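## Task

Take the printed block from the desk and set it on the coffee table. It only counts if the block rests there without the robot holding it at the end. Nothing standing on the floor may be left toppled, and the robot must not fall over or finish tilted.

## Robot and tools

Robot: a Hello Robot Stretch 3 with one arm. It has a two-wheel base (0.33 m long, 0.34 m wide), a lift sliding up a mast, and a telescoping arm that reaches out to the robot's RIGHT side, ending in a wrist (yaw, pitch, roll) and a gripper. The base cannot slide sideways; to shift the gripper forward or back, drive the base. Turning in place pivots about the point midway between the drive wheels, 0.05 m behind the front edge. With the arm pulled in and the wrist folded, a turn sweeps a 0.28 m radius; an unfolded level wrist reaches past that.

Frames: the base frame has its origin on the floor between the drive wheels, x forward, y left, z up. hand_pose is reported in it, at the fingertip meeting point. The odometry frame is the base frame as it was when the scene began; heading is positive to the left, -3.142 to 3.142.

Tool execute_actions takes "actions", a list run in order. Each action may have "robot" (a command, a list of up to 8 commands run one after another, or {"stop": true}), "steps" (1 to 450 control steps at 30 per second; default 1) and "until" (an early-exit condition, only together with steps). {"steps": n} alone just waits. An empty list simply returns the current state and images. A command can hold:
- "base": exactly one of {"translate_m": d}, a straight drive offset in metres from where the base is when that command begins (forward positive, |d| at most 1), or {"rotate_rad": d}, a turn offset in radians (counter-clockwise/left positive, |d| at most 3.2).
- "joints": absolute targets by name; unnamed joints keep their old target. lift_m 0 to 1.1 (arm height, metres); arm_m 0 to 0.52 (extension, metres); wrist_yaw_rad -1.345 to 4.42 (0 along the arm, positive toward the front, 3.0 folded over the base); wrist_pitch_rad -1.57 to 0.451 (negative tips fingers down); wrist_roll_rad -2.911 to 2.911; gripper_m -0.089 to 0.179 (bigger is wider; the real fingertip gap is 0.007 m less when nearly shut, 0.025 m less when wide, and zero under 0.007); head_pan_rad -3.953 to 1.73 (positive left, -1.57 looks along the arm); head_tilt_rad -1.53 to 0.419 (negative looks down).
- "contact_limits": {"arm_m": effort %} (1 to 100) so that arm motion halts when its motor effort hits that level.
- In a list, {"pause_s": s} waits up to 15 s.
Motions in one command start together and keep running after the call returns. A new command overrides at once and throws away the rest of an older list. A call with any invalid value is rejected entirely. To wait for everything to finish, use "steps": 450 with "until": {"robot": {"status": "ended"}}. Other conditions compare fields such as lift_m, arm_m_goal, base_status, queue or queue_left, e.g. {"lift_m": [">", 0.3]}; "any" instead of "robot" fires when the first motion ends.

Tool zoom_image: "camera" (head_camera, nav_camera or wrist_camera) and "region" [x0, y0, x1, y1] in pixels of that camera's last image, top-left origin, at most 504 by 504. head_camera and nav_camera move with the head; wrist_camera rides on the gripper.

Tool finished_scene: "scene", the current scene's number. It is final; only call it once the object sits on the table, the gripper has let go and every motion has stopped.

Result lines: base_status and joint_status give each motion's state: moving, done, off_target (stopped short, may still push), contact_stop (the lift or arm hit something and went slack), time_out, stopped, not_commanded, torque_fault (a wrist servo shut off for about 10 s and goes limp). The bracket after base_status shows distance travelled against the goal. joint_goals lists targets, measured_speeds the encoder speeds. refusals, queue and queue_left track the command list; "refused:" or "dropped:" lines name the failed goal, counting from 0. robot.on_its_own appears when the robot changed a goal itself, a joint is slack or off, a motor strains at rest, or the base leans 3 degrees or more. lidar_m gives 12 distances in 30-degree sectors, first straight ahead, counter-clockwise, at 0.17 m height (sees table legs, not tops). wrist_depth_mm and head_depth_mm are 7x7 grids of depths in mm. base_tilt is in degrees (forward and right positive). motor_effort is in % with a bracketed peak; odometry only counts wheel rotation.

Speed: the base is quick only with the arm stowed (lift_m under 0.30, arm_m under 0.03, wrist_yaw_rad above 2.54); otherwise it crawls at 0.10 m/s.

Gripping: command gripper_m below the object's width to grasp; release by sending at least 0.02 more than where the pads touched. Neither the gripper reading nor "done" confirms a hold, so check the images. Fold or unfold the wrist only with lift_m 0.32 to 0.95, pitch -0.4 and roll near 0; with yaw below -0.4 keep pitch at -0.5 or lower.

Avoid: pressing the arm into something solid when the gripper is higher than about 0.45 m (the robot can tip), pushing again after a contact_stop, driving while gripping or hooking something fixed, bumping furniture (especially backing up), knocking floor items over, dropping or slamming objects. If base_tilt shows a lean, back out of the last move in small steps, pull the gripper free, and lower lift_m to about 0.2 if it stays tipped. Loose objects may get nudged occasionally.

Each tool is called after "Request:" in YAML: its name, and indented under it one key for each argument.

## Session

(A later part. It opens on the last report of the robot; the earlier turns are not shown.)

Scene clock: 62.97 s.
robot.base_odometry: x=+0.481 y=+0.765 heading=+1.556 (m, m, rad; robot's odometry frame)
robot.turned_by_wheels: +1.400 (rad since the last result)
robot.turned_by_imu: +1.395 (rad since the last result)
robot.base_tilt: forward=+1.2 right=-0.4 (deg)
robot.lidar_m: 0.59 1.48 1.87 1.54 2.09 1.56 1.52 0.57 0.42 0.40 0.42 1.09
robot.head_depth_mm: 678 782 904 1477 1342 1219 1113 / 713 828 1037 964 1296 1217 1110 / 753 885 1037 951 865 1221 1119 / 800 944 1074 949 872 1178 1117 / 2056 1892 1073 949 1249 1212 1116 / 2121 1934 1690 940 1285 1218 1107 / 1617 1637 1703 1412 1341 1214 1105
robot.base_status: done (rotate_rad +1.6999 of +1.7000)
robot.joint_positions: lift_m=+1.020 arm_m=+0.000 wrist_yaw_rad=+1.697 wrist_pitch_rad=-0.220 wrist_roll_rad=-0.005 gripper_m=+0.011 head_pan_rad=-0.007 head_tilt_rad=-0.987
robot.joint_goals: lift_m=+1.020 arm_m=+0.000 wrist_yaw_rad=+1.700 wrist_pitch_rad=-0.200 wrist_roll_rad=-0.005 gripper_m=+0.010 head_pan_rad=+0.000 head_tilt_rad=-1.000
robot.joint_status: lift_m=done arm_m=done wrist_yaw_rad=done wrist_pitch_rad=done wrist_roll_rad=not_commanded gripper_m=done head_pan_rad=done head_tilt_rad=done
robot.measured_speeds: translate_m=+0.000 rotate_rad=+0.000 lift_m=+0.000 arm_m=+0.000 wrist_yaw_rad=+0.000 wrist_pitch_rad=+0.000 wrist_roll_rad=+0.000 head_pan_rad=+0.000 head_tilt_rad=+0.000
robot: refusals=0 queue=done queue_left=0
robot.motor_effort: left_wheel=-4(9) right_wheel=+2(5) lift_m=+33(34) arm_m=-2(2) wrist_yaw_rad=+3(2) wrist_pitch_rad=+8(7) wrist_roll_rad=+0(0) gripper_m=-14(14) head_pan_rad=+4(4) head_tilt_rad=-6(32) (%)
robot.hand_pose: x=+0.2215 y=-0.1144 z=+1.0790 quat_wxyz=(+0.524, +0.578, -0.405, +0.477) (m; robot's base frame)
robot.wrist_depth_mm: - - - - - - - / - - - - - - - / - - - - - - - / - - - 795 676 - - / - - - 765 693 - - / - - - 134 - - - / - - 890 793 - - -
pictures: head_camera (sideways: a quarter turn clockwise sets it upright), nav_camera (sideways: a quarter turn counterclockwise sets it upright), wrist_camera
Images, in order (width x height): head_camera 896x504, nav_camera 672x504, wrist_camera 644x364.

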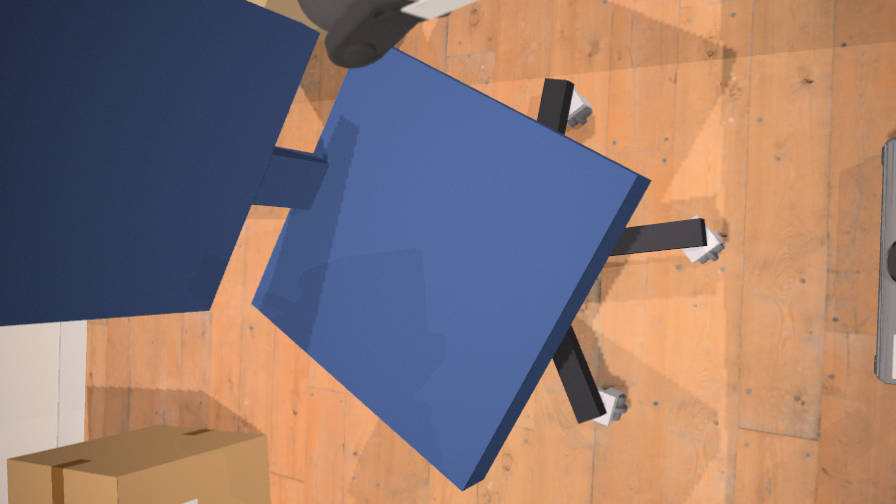

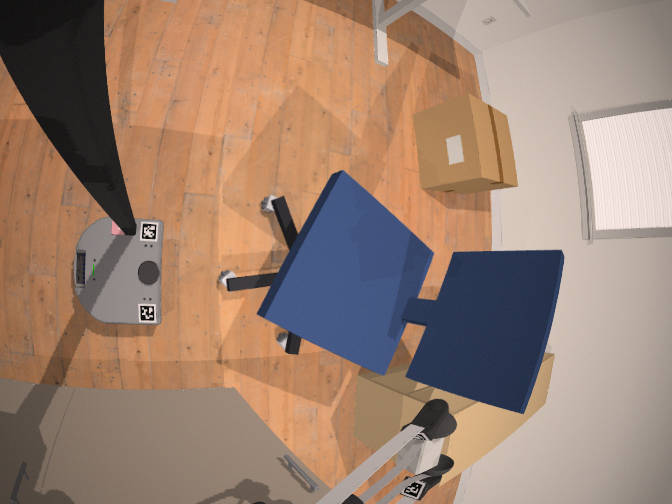

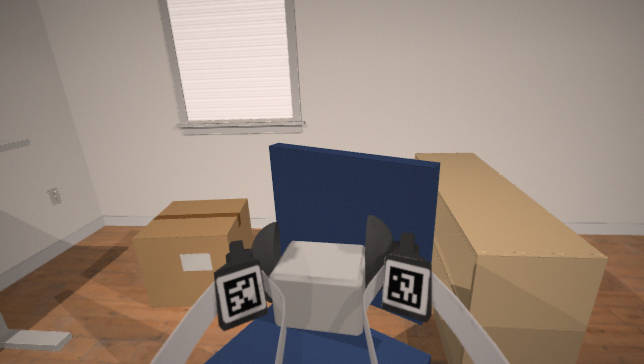

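Request:
execute_actions:
  actions:
    - {"robot":[{"joints":{"lift_m":1.09}},{"base":{"translate_m":0.62}},{"base":{"translate_m":-0.04}}],"steps":450,"until":{"robot":{"status":"ended"}}}

Scene clock: 73.50 s.
robot.base_odometry: x=+0.489 y=+1.345 heading=+1.557 (m, m, rad; robot's odometry frame)
robot.turned_by_wheels: +0.000 (rad since the last result)
robot.turned_by_imu: -0.006 (rad since the last result)
robot.base_tilt: forward=+1.2 right=-0.5 (deg)
robot.lidar_m: 0.38 0.96 1.10 2.01 2.09 2.16 1.58 0.57 0.49 2.02 0.63 1.11
robot.head_depth_mm: 1486 582 691 1458 1344 1222 1114 / 550 605 728 933 862 1173 1115 / 564 633 769 934 852 770 1060 / 576 663 816 947 850 770 1082 / 588 694 868 952 851 779 1114 / 609 796 1668 946 848 793 1112 / 1625 1855 1634 1460 846 1165 1107
robot.base_status: done (translate_m -0.0400 of -0.0400)
robot.joint_positions: lift_m=+1.090 arm_m=+0.000 wrist_yaw_rad=+1.698 wrist_pitch_rad=-0.222 wrist_roll_rad=-0.005 gripper_m=+0.011 head_pan_rad=-0.007 head_tilt_rad=-0.989
robot.joint_goals: lift_m=+1.090 arm_m=+0.000 wrist_yaw_rad=+1.700 wrist_pitch_rad=-0.200 wrist_roll_rad=-0.005 gripper_m=+0.010 head_pan_rad=+0.000 head_tilt_rad=-1.000
robot.joint_status: lift_m=done arm_m=done wrist_yaw_rad=done wrist_pitch_rad=done wrist_roll_rad=not_commanded gripper_m=done head_pan_rad=done head_tilt_rad=done
robot.measured_speeds: translate_m=+0.000 rotate_rad=+0.000 lift_m=+0.000 arm_m=+0.000 wrist_yaw_rad=+0.000 wrist_pitch_rad=+0.000 wrist_roll_rad=+0.000 head_pan_rad=+0.000 head_tilt_rad=+0.000
robot: refusals=0 queue=done queue_left=0
robot.motor_effort: left_wheel=-1(48) right_wheel=+0(38) lift_m=+31(35) arm_m=-2(2) wrist_yaw_rad=-1(1) wrist_pitch_rad=+8(9) wrist_roll_rad=+0(0) gripper_m=-14(14) head_pan_rad=+4(4) head_tilt_rad=-7(7) (%)
robot.hand_pose: x=+0.2213 y=-0.1142 z=+1.1488 quat_wxyz=(+0.524, +0.578, -0.404, +0.477) (m; robot's base frame)
robot.wrist_depth_mm: - - - - - - - / - - - - - - - / - - - - - - - / - - - - - - - / - - - 544 - - - / - - - 133 - 972 969 / - - - 625 584 784 743
pictures: head_camera (sideways: a quarter turn clockwise sets it upright), nav_camera (sideways: a quarter turn counterclockwise sets it upright), wrist_camera
Images, in order (width x height): head_camera 896x504, nav_camera 672x504, wrist_camera 644x364.

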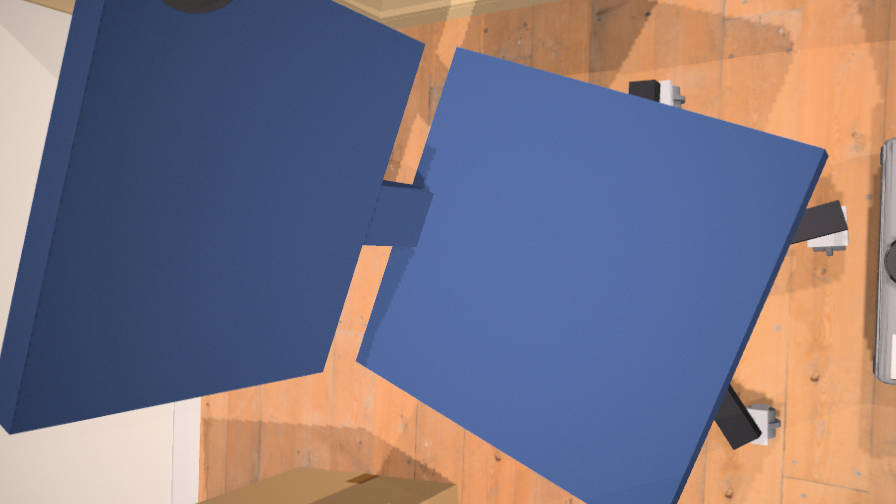

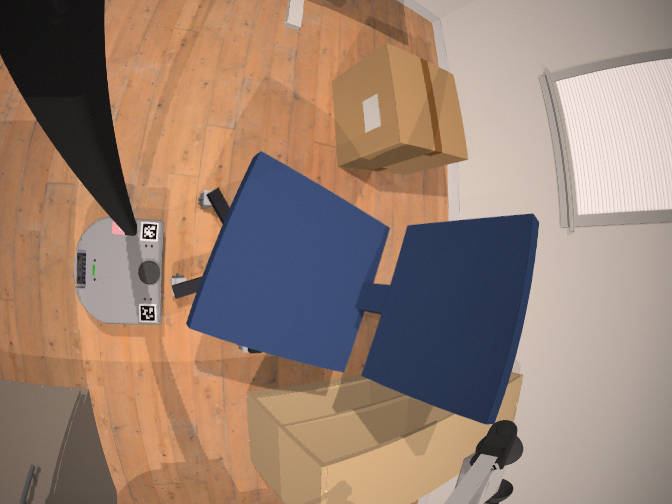

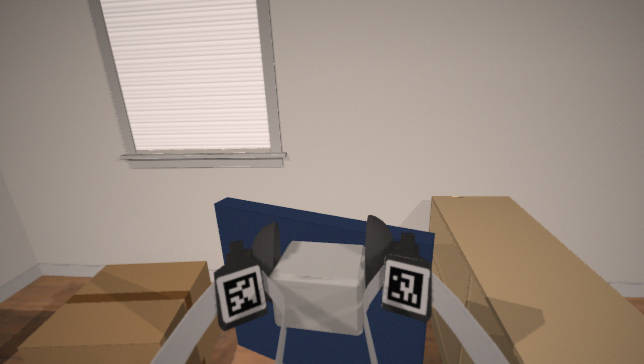

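Request:
execute_actions:
  actions:
    - {"robot":[{"base":{"rotate_rad":-1.56},"joints":{"head_tilt_rad":-0.7}},{"pause_s":0.2}],"steps":450,"until":{"robot":{"status":"ended"}}}

Scene clock: 77.17 s.
robot.base_odometry: x=+0.489 y=+1.345 heading=-0.003 (m, m, rad; robot's odometry frame)
robot.turned_by_wheels: -1.559 (rad since the last result)
robot.turned_by_imu: -1.551 (rad since the last result)
robot.base_tilt: forward=+1.2 right=-0.5 (deg)
robot.lidar_m: 2.02 0.63 1.11 0.39 1.01 1.12 2.00 1.69 2.14 1.47 0.57 0.49
robot.head_depth_mm: 2361 2650 966 1006 918 892 941 / 2367 2664 2454 1935 1397 1308 1168 / 2416 2693 2412 1936 1604 1350 1192 / 2380 2701 2405 1917 1595 1353 1187 / 2412 2385 2322 1896 1578 1357 1182 / 2416 2252 2329 1902 1584 1355 1179 / 2406 2381 2317 1909 1200 1227 1164
robot.base_status: done (rotate_rad -1.5594 of -1.5600)
robot.joint_positions: lift_m=+1.090 arm_m=+0.000 wrist_yaw_rad=+1.698 wrist_pitch_rad=-0.222 wrist_roll_rad=-0.005 gripper_m=+0.011 head_pan_rad=-0.007 head_tilt_rad=-0.705
robot.joint_goals: lift_m=+1.090 arm_m=+0.000 wrist_yaw_rad=+1.700 wrist_pitch_rad=-0.200 wrist_roll_rad=-0.005 gripper_m=+0.010 head_pan_rad=+0.000 head_tilt_rad=-0.700
robot.joint_status: lift_m=done arm_m=done wrist_yaw_rad=done wrist_pitch_rad=done wrist_roll_rad=not_commanded gripper_m=done head_pan_rad=done head_tilt_rad=done
robot.measured_speeds: translate_m=+0.000 rotate_rad=+0.000 lift_m=+0.000 arm_m=+0.000 wrist_yaw_rad=+0.000 wrist_pitch_rad=+0.000 wrist_roll_rad=+0.000 head_pan_rad=+0.000 head_tilt_rad=+0.000
robot: refusals=0 queue=done queue_left=0
robot.on_its_own: left_wheel is at rest, and its effort (+32) is outside its rest range (-18 to +18)
robot.motor_effort: left_wheel=+32(37) right_wheel=+0(4) lift_m=+32(31) arm_m=-2(2) wrist_yaw_rad=+2(2) wrist_pitch_rad=+8(8) wrist_roll_rad=+0(0) gripper_m=-14(14) head_pan_rad=+4(4) head_tilt_rad=+2(26) (%)
robot.hand_pose: x=+0.2213 y=-0.1142 z=+1.1488 quat_wxyz=(+0.524, +0.578, -0.404, +0.477) (m; robot's base frame)
robot.wrist_depth_mm: - - - - - - - / - - - - - - - / - - - - - - - / - - - - - - - / - - - - 727 636 617 / - - - 134 - 495 478 / 801 812 - - 906 402 391
pictures: head_camera (sideways: a quarter turn clockwise sets it upright), nav_camera (sideways: a quarter turn counterclockwise sets it upright), wrist_camera
Images, in order (width x height): head_camera 896x504, nav_camera 672x504, wrist_camera 644x364.

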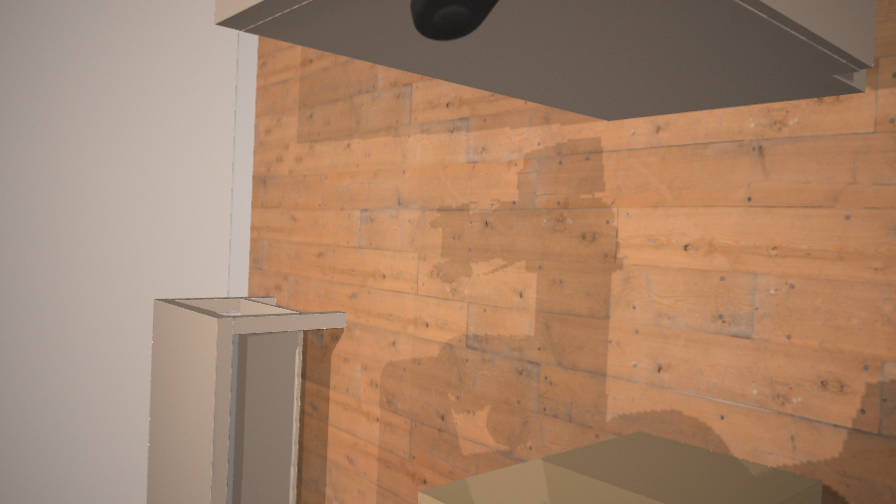

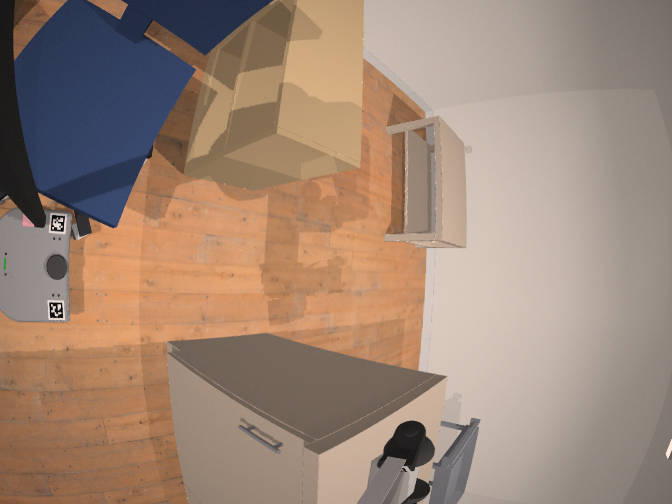

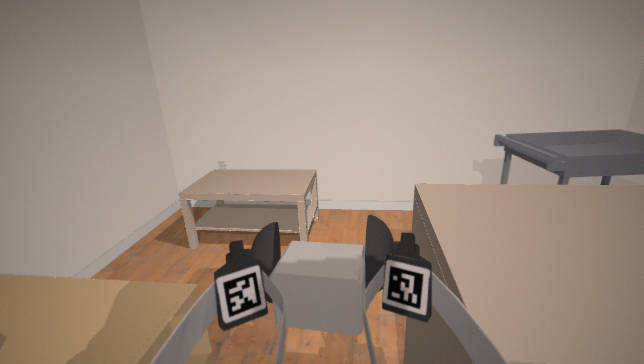

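Request:
execute_actions:
  actions:
    - {"robot":[{"base":{"rotate_rad":-0.2}},{"base":{"translate_m":0.45}},{"base":{"rotate_rad":0.2},"joints":{"lift_m":0.75}},{"base":{"translate_m":0.6}}],"steps":450,"until":{"robot":{"status":"ended"}}}

Scene clock: 87.60 s.
robot.base_odometry: x=+0.930 y=+1.255 heading=-0.003 (m, m, rad; robot's odometry frame)
robot.turned_by_wheels: +0.000 (rad since the last result)
robot.turned_by_imu: +0.004 (rad since the last result)
robot.base_tilt: forward=+1.1 right=-0.5 (deg)
robot.lidar_m: 1.60 1.97 0.49 0.47 0.59 1.31 2.44 2.07 2.09 0.20 0.21 0.29
robot.head_depth_mm: 1980 2226 2384 1952 664 645 543 / 1998 2243 2388 1954 1608 1311 810 / 1992 2242 2395 1939 1605 1362 1187 / 2007 2260 2427 1938 1598 1357 1187 / 2024 2250 2258 1922 1596 1371 1186 / 2009 2161 1791 1922 1589 1364 1180 / 2032 2184 1920 1913 1569 1358 1180
robot.base_status: done (rotate_rad +0.2001 of +0.2000)
robot.joint_positions: lift_m=+0.790 arm_m=+0.001 wrist_yaw_rad=+1.711 wrist_pitch_rad=-0.224 wrist_roll_rad=-0.005 gripper_m=+0.011 head_pan_rad=-0.007 head_tilt_rad=-0.704
robot.joint_goals: lift_m=+0.789 arm_m=+0.000 wrist_yaw_rad=+1.700 wrist_pitch_rad=-0.200 wrist_roll_rad=-0.005 gripper_m=+0.010 head_pan_rad=+0.000 head_tilt_rad=-0.700
robot.joint_status: lift_m=contact_stop arm_m=done wrist_yaw_rad=done wrist_pitch_rad=done wrist_roll_rad=not_commanded gripper_m=done head_pan_rad=done head_tilt_rad=done
robot.measured_speeds: translate_m=-0.001 rotate_rad=+0.003 lift_m=+0.028 arm_m=+0.001 wrist_yaw_rad=+0.080 wrist_pitch_rad=+0.000 wrist_roll_rad=+0.000 head_pan_rad=+0.000 head_tilt_rad=+0.000
robot: refusals=0 queue=dropped queue_left=0
robot.on_its_own: lift_m is slack since a contact_stop, until your next command for it (your +0.750 is given up)
robot.motor_effort: left_wheel=+4(81) right_wheel=+1(5) lift_m=-29(57) arm_m=-7(7) wrist_yaw_rad=-9(9) wrist_pitch_rad=+9(10) wrist_roll_rad=+0(1) gripper_m=-14(14) head_pan_rad=+4(4) head_tilt_rad=+2(2) (%)
robot.hand_pose: x=+0.2208 y=-0.1115 z=+0.8481 quat_wxyz=(+0.522, +0.581, -0.400, +0.480) (m; robot's base frame)
robot.wrist_depth_mm: - - - - - - - / - - - - - - - / - - - - - 190 156 / - - - - - 159 100 / - - - - 364 158 94 / - - - 133 - 156 94 / - - - - 455 142 93
pictures: head_camera (sideways: a quarter turn clockwise sets it upright), nav_camera (sideways: a quarter turn counterclockwise sets it upright), wrist_camera
dropped: robot: command 2 of its queue: lift_m: contact_stop
Images, in order (width x height): head_camera 896x504, nav_camera 672x504, wrist_camera 644x364.

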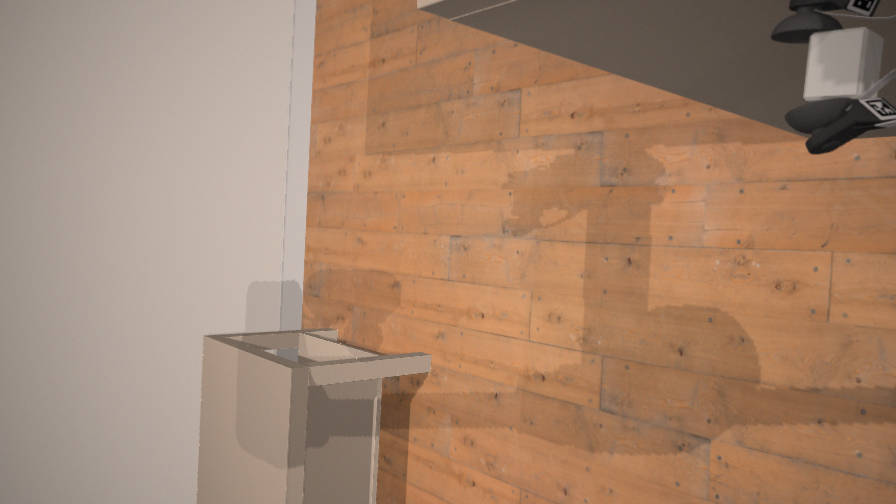

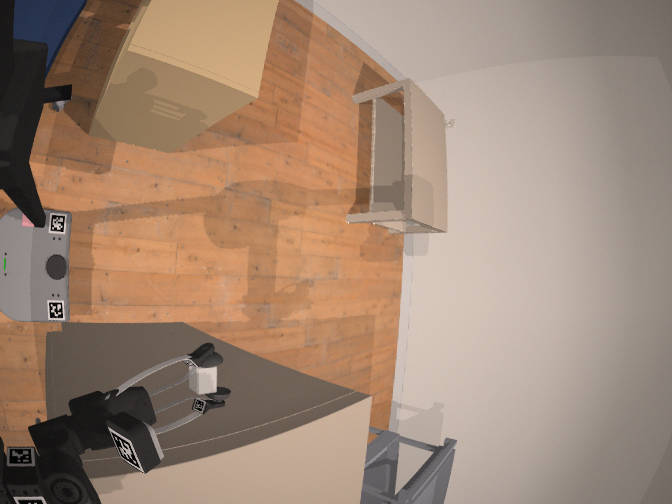

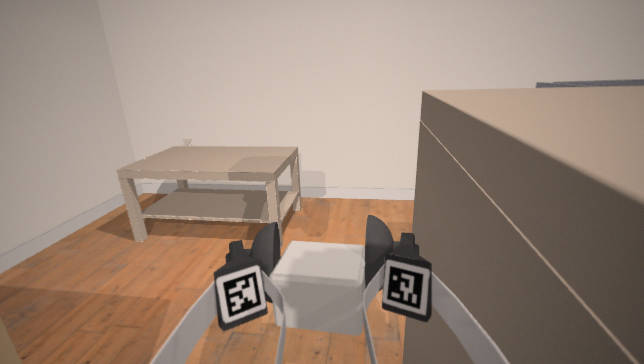

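Request:
execute_actions:
  actions:
    - {"robot":[{"joints":{"lift_m":1.02,"wrist_yaw_rad":1.75}},{"base":{"rotate_rad":0.12}},{"base":{"translate_m":0.3}},{"base":{"rotate_rad":0.1}},{"base":{"translate_m":0.35}}],"steps":450,"until":{"robot":{"status":"ended"}}}

Scene clock: 100.90 s.
robot.base_odometry: x=+1.570 y=+1.365 heading=+0.217 (m, m, rad; robot's odometry frame)
robot.turned_by_wheels: +0.220 (rad since the last result)
robot.turned_by_imu: +0.215 (rad since the last result)
robot.base_tilt: forward=+1.2 right=-0.4 (deg)
robot.lidar_m: 0.95 1.42 1.63 0.97 0.41 0.67 0.68 0.38 0.34 1.05 1.11 1.68
robot.head_depth_mm: 1391 1546 1751 1885 1682 1344 1188 / 1411 1598 1806 1943 1641 1373 1188 / 1457 1636 1781 1896 1608 1364 1183 / 1501 1672 1585 1346 1494 1360 1182 / 1529 1745 1577 1331 1517 1358 1184 / 1570 1774 1581 1369 1545 1357 1175 / 1620 1843 1586 1559 1577 1351 1184
robot.base_status: done (translate_m +0.3500 of +0.3500)
robot.joint_positions: lift_m=+1.020 arm_m=+0.000 wrist_yaw_rad=+1.747 wrist_pitch_rad=-0.224 wrist_roll_rad=-0.005 gripper_m=+0.011 head_pan_rad=-0.007 head_tilt_rad=-0.704
robot.joint_goals: lift_m=+1.020 arm_m=+0.000 wrist_yaw_rad=+1.750 wrist_pitch_rad=-0.200 wrist_roll_rad=-0.005 gripper_m=+0.010 head_pan_rad=+0.000 head_tilt_rad=-0.700
robot.joint_status: lift_m=done arm_m=done wrist_yaw_rad=done wrist_pitch_rad=done wrist_roll_rad=not_commanded gripper_m=done head_pan_rad=done head_tilt_rad=done
robot.measured_speeds: translate_m=+0.000 rotate_rad=+0.000 lift_m=+0.000 arm_m=+0.000 wrist_yaw_rad=+0.000 wrist_pitch_rad=+0.000 wrist_roll_rad=+0.000 head_pan_rad=+0.000 head_tilt_rad=+0.000
robot: refusals=0 queue=done queue_left=0
robot.motor_effort: left_wheel=-4(12) right_wheel=+2(9) lift_m=+33(35) arm_m=-1(3) wrist_yaw_rad=+2(3) wrist_pitch_rad=+9(9) wrist_roll_rad=-1(0) gripper_m=-13(13) head_pan_rad=+4(4) head_tilt_rad=+1(2) (%)
robot.hand_pose: x=+0.2194 y=-0.1023 z=+1.0782 quat_wxyz=(+0.513, +0.588, -0.389, +0.489) (m; robot's base frame)
robot.wrist_depth_mm: - - - - - - - / - - - - - - - / - - - - - - - / - - - - - - - / - - - - - - - / - - - 133 - - - / - - - - - - -
pictures: head_camera (sideways: a quarter turn clockwise sets it upright), nav_camera (sideways: a quarter turn counterclockwise sets it upright), wrist_camera
Images, in order (width x height): head_camera 896x504, nav_camera 672x504, wrist_camera 644x364.

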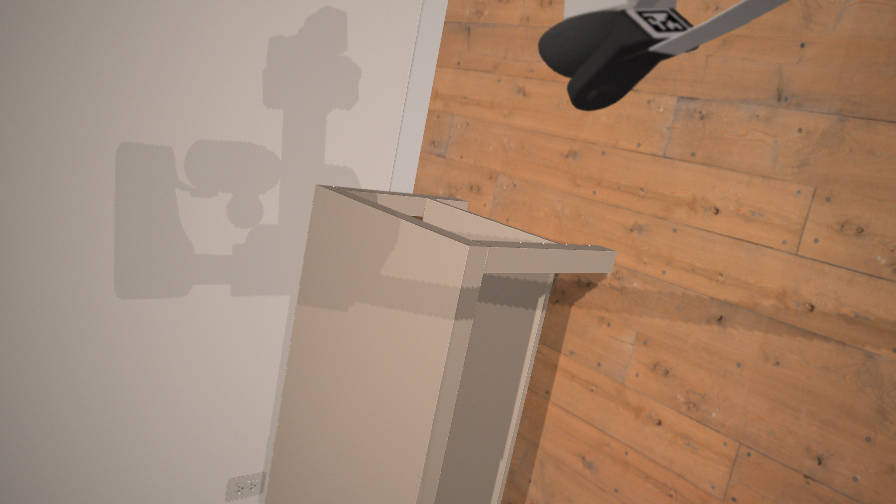

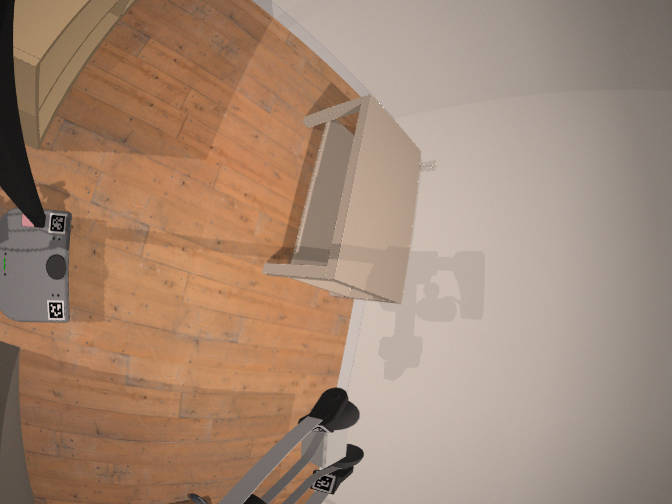

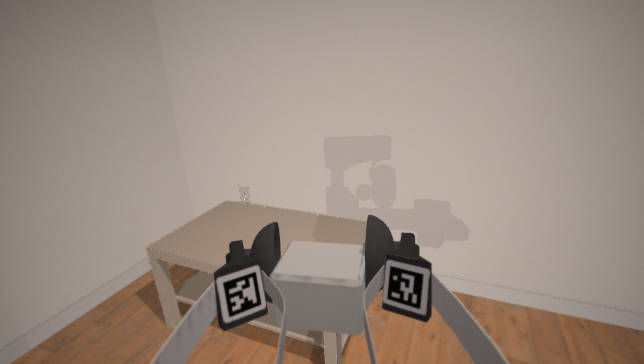

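Request:
execute_actions:
  actions:
    - {"robot":[{"base":{"translate_m":0.15},"joints":{"lift_m":0.75}},{"base":{"rotate_rad":0.2}},{"base":{"translate_m":0.4}},{"base":{"rotate_rad":1.16},"joints":{"head_pan_rad":-1.57,"head_tilt_rad":-0.8}},{"base":{"translate_m":0.2},"joints":{"wrist_yaw_rad":0}}],"steps":450,"until":{"robot":{"status":"ended"}}}

Scene clock: 116.07 s.
robot.base_odometry: x=+2.081 y=+1.745 heading=+1.577 (m, m, rad; robot's odometry frame)
robot.turned_by_wheels: +1.360 (rad since the last result)
robot.turned_by_imu: +1.354 (rad since the last result)
robot.base_tilt: forward=+2.8 right=-0.9 (deg)
robot.lidar_m: 1.23 1.28 0.91 0.72 0.99 0.94 1.35 1.63 0.43 0.93 1.14 0.80
robot.head_depth_mm: 1011 1149 1318 1578 1498 1335 - / 1019 1149 1340 1515 1412 901 - / 1024 1164 1355 1154 956 - - / 1035 1176 1357 1143 950 901 1148 / 1036 1187 1371 1135 971 1117 1158 / 1040 1196 1383 1135 969 1125 1147 / 1050 1197 1414 1136 964 1132 1146
robot.base_status: moving (translate_m +0.1859 of +0.2000)
robot.joint_positions: lift_m=+0.750 arm_m=+0.000 wrist_yaw_rad=+0.003 wrist_pitch_rad=-0.224 wrist_roll_rad=-0.005 gripper_m=+0.011 head_pan_rad=-1.563 head_tilt_rad=-0.790
robot.joint_goals: lift_m=+0.750 arm_m=+0.000 wrist_yaw_rad=+0.000 wrist_pitch_rad=-0.200 wrist_roll_rad=-0.005 gripper_m=+0.010 head_pan_rad=-1.570 head_tilt_rad=-0.800
robot.joint_status: lift_m=done arm_m=done wrist_yaw_rad=done wrist_pitch_rad=done wrist_roll_rad=not_commanded gripper_m=done head_pan_rad=done head_tilt_rad=done
robot.measured_speeds: translate_m=+0.068 rotate_rad=+0.000 lift_m=+0.000 arm_m=+0.000 wrist_yaw_rad=+0.000 wrist_pitch_rad=+0.000 wrist_roll_rad=+0.000 head_pan_rad=+0.000 head_tilt_rad=+0.000
robot: refusals=0 queue=running queue_left=0
robot.motor_effort: left_wheel=-3(10) right_wheel=+1(4) lift_m=+25(32) arm_m=-1(2) wrist_yaw_rad=-2(3) wrist_pitch_rad=+9(9) wrist_roll_rad=-1(0) gripper_m=-14(14) head_pan_rad=-4(46) head_tilt_rad=-6(21) (%)
robot.hand_pose: x=-0.0207 y=-0.3897 z=+0.8086 quat_wxyz=(+0.705, +0.080, -0.701, -0.078) (m; robot's base frame)
robot.wrist_depth_mm: 812 828 818 817 818 821 807 / 856 885 839 853 857 857 848 / 909 907 911 907 921 905 906 / 965 960 982 943 949 961 954 / - - - - - - - / 731 731 717 134 - - - / 578 578 549 514 561 - -
pictures: head_camera (sideways: a quarter turn clockwise sets it upright), nav_camera (sideways: a quarter turn counterclockwise sets it upright), wrist_camera
Images, in order (width x height): head_camera 896x504, nav_camera 672x504, wrist_camera 644x364.

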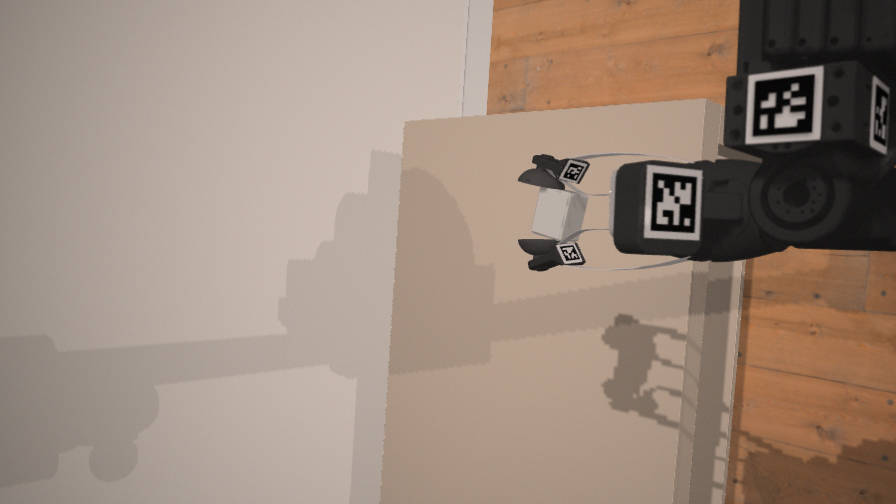

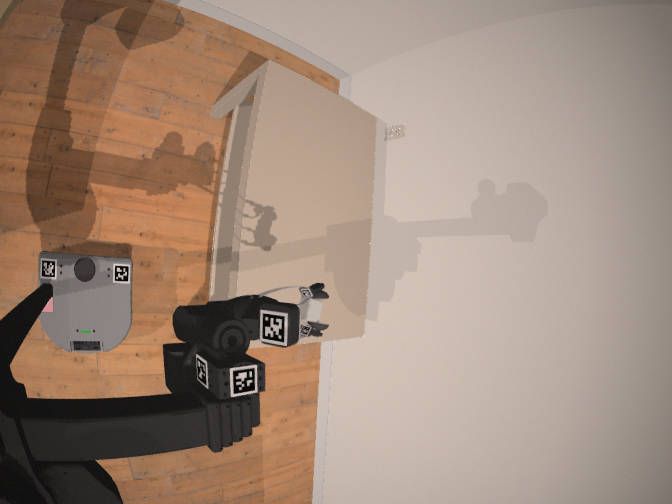

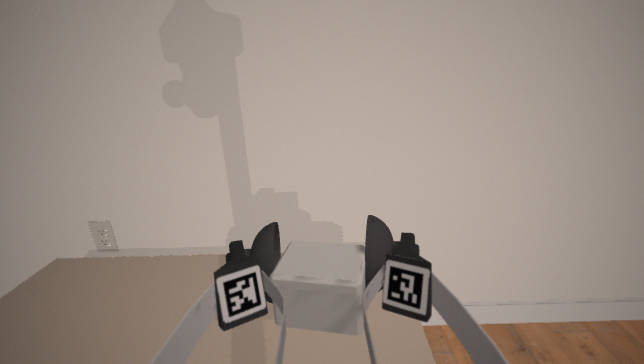

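Request:
execute_actions:
  actions:
    - {"robot":[{"base":{"translate_m":0.22},"joints":{"arm_m":0.23}},{"joints":{"lift_m":0.47}}],"steps":450,"until":{"robot":{"status":"ended"}}}

Scene clock: 122.80 s.
robot.base_odometry: x=+2.080 y=+1.971 heading=+1.577 (m, m, rad; robot's odometry frame)
robot.turned_by_wheels: +0.000 (rad since the last result)
robot.turned_by_imu: -0.001 (rad since the last result)
robot.base_tilt: forward=+1.2 right=-0.4 (deg)
robot.lidar_m: 1.00 1.05 0.79 0.91 0.76 1.12 1.58 1.64 0.55 1.18 0.62 0.62
robot.head_depth_mm: 1016 1158 1335 1158 983 898 1133 / 1018 1159 1345 1143 982 900 - / 1026 1168 1361 1144 1000 1131 1152 / 1032 1180 1380 1152 971 1130 1154 / 1042 1188 1395 1139 973 1123 1149 / 1050 1195 1403 1140 975 1131 1154 / 1056 1213 1420 1136 965 1152 1146
robot.base_status: done (translate_m +0.2200 of +0.2200)
robot.joint_positions: lift_m=+0.470 arm_m=+0.230 wrist_yaw_rad=+0.002 wrist_pitch_rad=-0.224 wrist_roll_rad=-0.005 gripper_m=+0.011 head_pan_rad=-1.563 head_tilt_rad=-0.790
robot.joint_goals: lift_m=+0.470 arm_m=+0.230 wrist_yaw_rad=+0.000 wrist_pitch_rad=-0.200 wrist_roll_rad=-0.005 gripper_m=+0.010 head_pan_rad=-1.570 head_tilt_rad=-0.800
robot.joint_status: lift_m=done arm_m=done wrist_yaw_rad=done wrist_pitch_rad=done wrist_roll_rad=not_commanded gripper_m=done head_pan_rad=done head_tilt_rad=done
robot.measured_speeds: translate_m=+0.000 rotate_rad=+0.000 lift_m=+0.000 arm_m=+0.000 wrist_yaw_rad=+0.000 wrist_pitch_rad=+0.000 wrist_roll_rad=+0.000 head_pan_rad=+0.000 head_tilt_rad=+0.000
robot: refusals=0 queue=done queue_left=0
robot.motor_effort: left_wheel=-3(6) right_wheel=+2(4) lift_m=+25(25) arm_m=+4(4) wrist_yaw_rad=-2(2) wrist_pitch_rad=+9(9) wrist_roll_rad=+0(1) gripper_m=-14(14) head_pan_rad=-4(4) head_tilt_rad=-6(6) (%)
robot.hand_pose: x=-0.0210 y=-0.6192 z=+0.5286 quat_wxyz=(+0.705, +0.080, -0.701, -0.078) (m; robot's base frame)
robot.wrist_depth_mm: 635 618 637 627 621 610 628 / 658 658 672 666 650 654 647 / 692 698 697 694 686 698 683 / 724 719 509 493 479 460 493 / 369 359 370 342 352 327 319 / 276 272 276 133 - 253 247 / 222 222 209 196 208 207 203
pictures: head_camera (sideways: a quarter turn clockwise sets it upright), nav_camera (sideways: a quarter turn counterclockwise sets it upright), wrist_camera
Images, in order (width x height): head_camera 896x504, nav_camera 672x504, wrist_camera 644x364.

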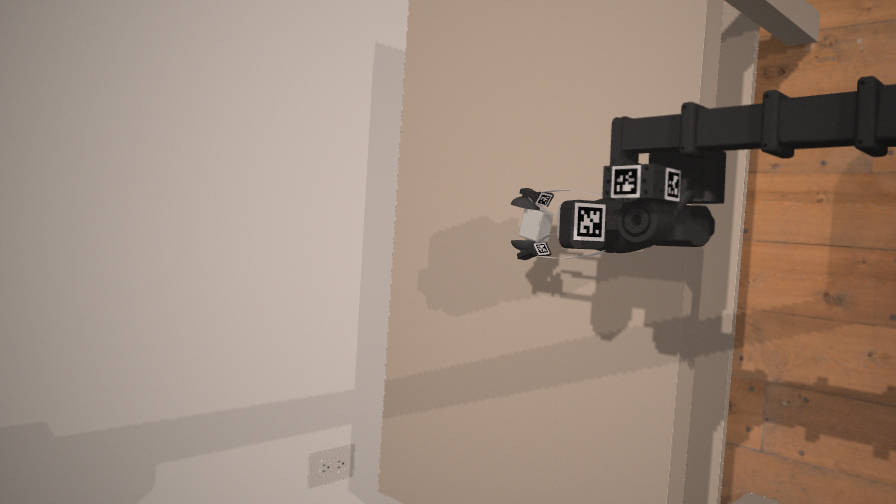

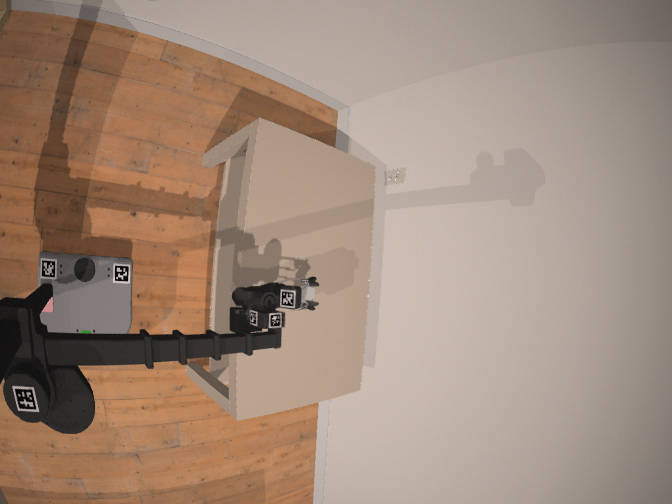

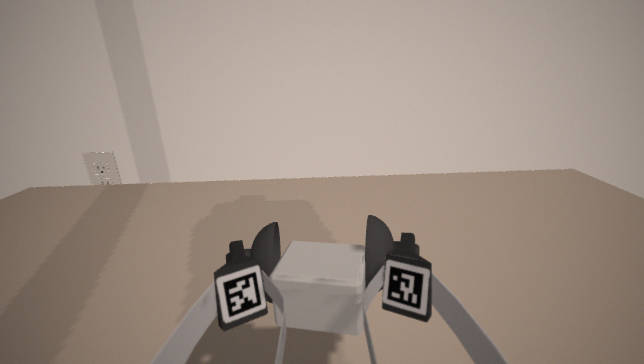

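Request:
execute_actions:
  actions:
    - {"robot":[{"joints":{"lift_m":0.407}},{"joints":{"gripper_m":0.12}},{"joints":{"lift_m":0.5}},{"joints":{"arm_m":0.03}}],"steps":450,"until":{"robot":{"status":"ended"}}}

Scene clock: 130.00 s.
robot.base_odometry: x=+2.080 y=+1.971 heading=+1.577 (m, m, rad; robot's odometry frame)
robot.turned_by_wheels: +0.000 (rad since the last result)
robot.turned_by_imu: +0.000 (rad since the last result)
robot.base_tilt: forward=+1.2 right=-0.4 (deg)
robot.lidar_m: 1.00 1.05 0.79 0.91 0.76 1.12 1.58 1.65 0.55 1.18 0.62 0.62
robot.head_depth_mm: 1015 1150 1346 1151 981 902 1144 / 1020 1167 1343 1146 974 904 1188 / 1030 1162 1363 1145 978 898 1192 / 1038 1181 1371 1141 977 897 1158 / 1038 1184 1382 1144 974 1131 1147 / 1046 1199 1399 1144 971 1127 1145 / 1058 1204 1409 1135 970 1144 1147
robot.base_status: done (translate_m +0.2200 of +0.2200)
robot.joint_positions: lift_m=+0.500 arm_m=+0.030 wrist_yaw_rad=+0.002 wrist_pitch_rad=-0.218 wrist_roll_rad=-0.005 gripper_m=+0.120 head_pan_rad=-1.563 head_tilt_rad=-0.790
robot.joint_goals: lift_m=+0.500 arm_m=+0.030 wrist_yaw_rad=+0.000 wrist_pitch_rad=-0.200 wrist_roll_rad=-0.005 gripper_m=+0.120 head_pan_rad=-1.570 head_tilt_rad=-0.800
robot.joint_status: lift_m=done arm_m=done wrist_yaw_rad=done wrist_pitch_rad=done wrist_roll_rad=not_commanded gripper_m=done head_pan_rad=done head_tilt_rad=done
robot.measured_speeds: translate_m=+0.000 rotate_rad=+0.000 lift_m=+0.000 arm_m=+0.000 wrist_yaw_rad=+0.000 wrist_pitch_rad=+0.000 wrist_roll_rad=+0.000 head_pan_rad=+0.000 head_tilt_rad=+0.000
robot: refusals=0 queue=done queue_left=0
robot.motor_effort: left_wheel=-3(4) right_wheel=+1(1) lift_m=+32(34) arm_m=-2(3) wrist_yaw_rad=+0(3) wrist_pitch_rad=+7(9) wrist_roll_rad=+0(0) gripper_m=+1(81) head_pan_rad=-4(4) head_tilt_rad=-6(6) (%)
robot.hand_pose: x=-0.0210 y=-0.4202 z=+0.5596 quat_wxyz=(+0.705, +0.078, -0.701, -0.076) (m; robot's base frame)
robot.wrist_depth_mm: 801 811 790 789 794 789 787 / 860 832 837 851 821 835 837 / 876 894 871 896 884 883 873 / 931 642 613 603 576 560 937 / 439 434 426 387 400 396 377 / 330 332 315 313 306 312 294 / 264 249 255 252 248 236 242
pictures: head_camera (sideways: a quarter turn clockwise sets it upright), nav_camera (sideways: a quarter turn counterclockwise sets it upright), wrist_camera
Images, in order (width x height): head_camera 896x504, nav_camera 672x504, wrist_camera 644x364.

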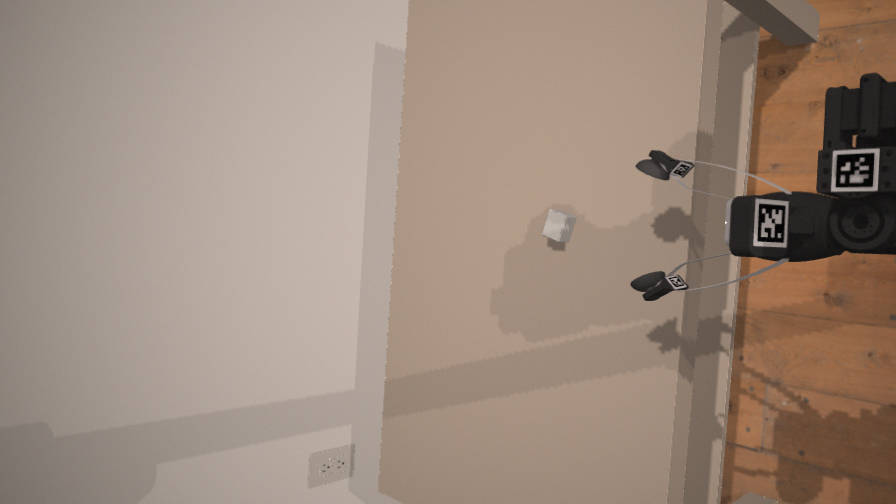

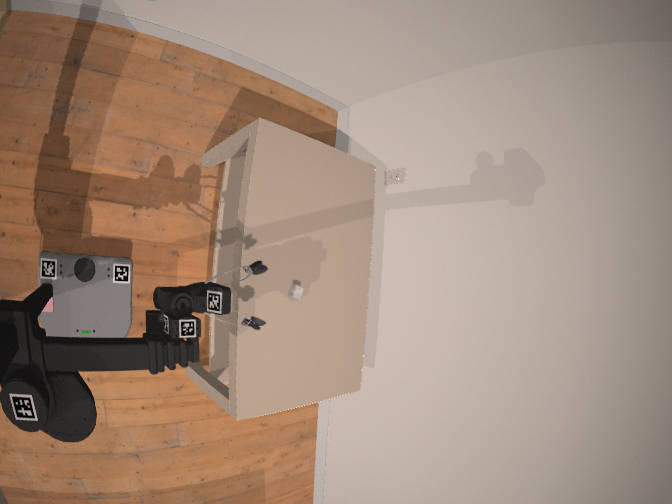

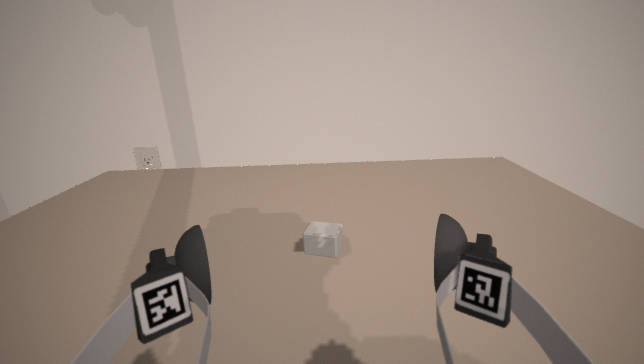

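Request:
finished_scene:
  scene: 2

The scene is finished: the task was done.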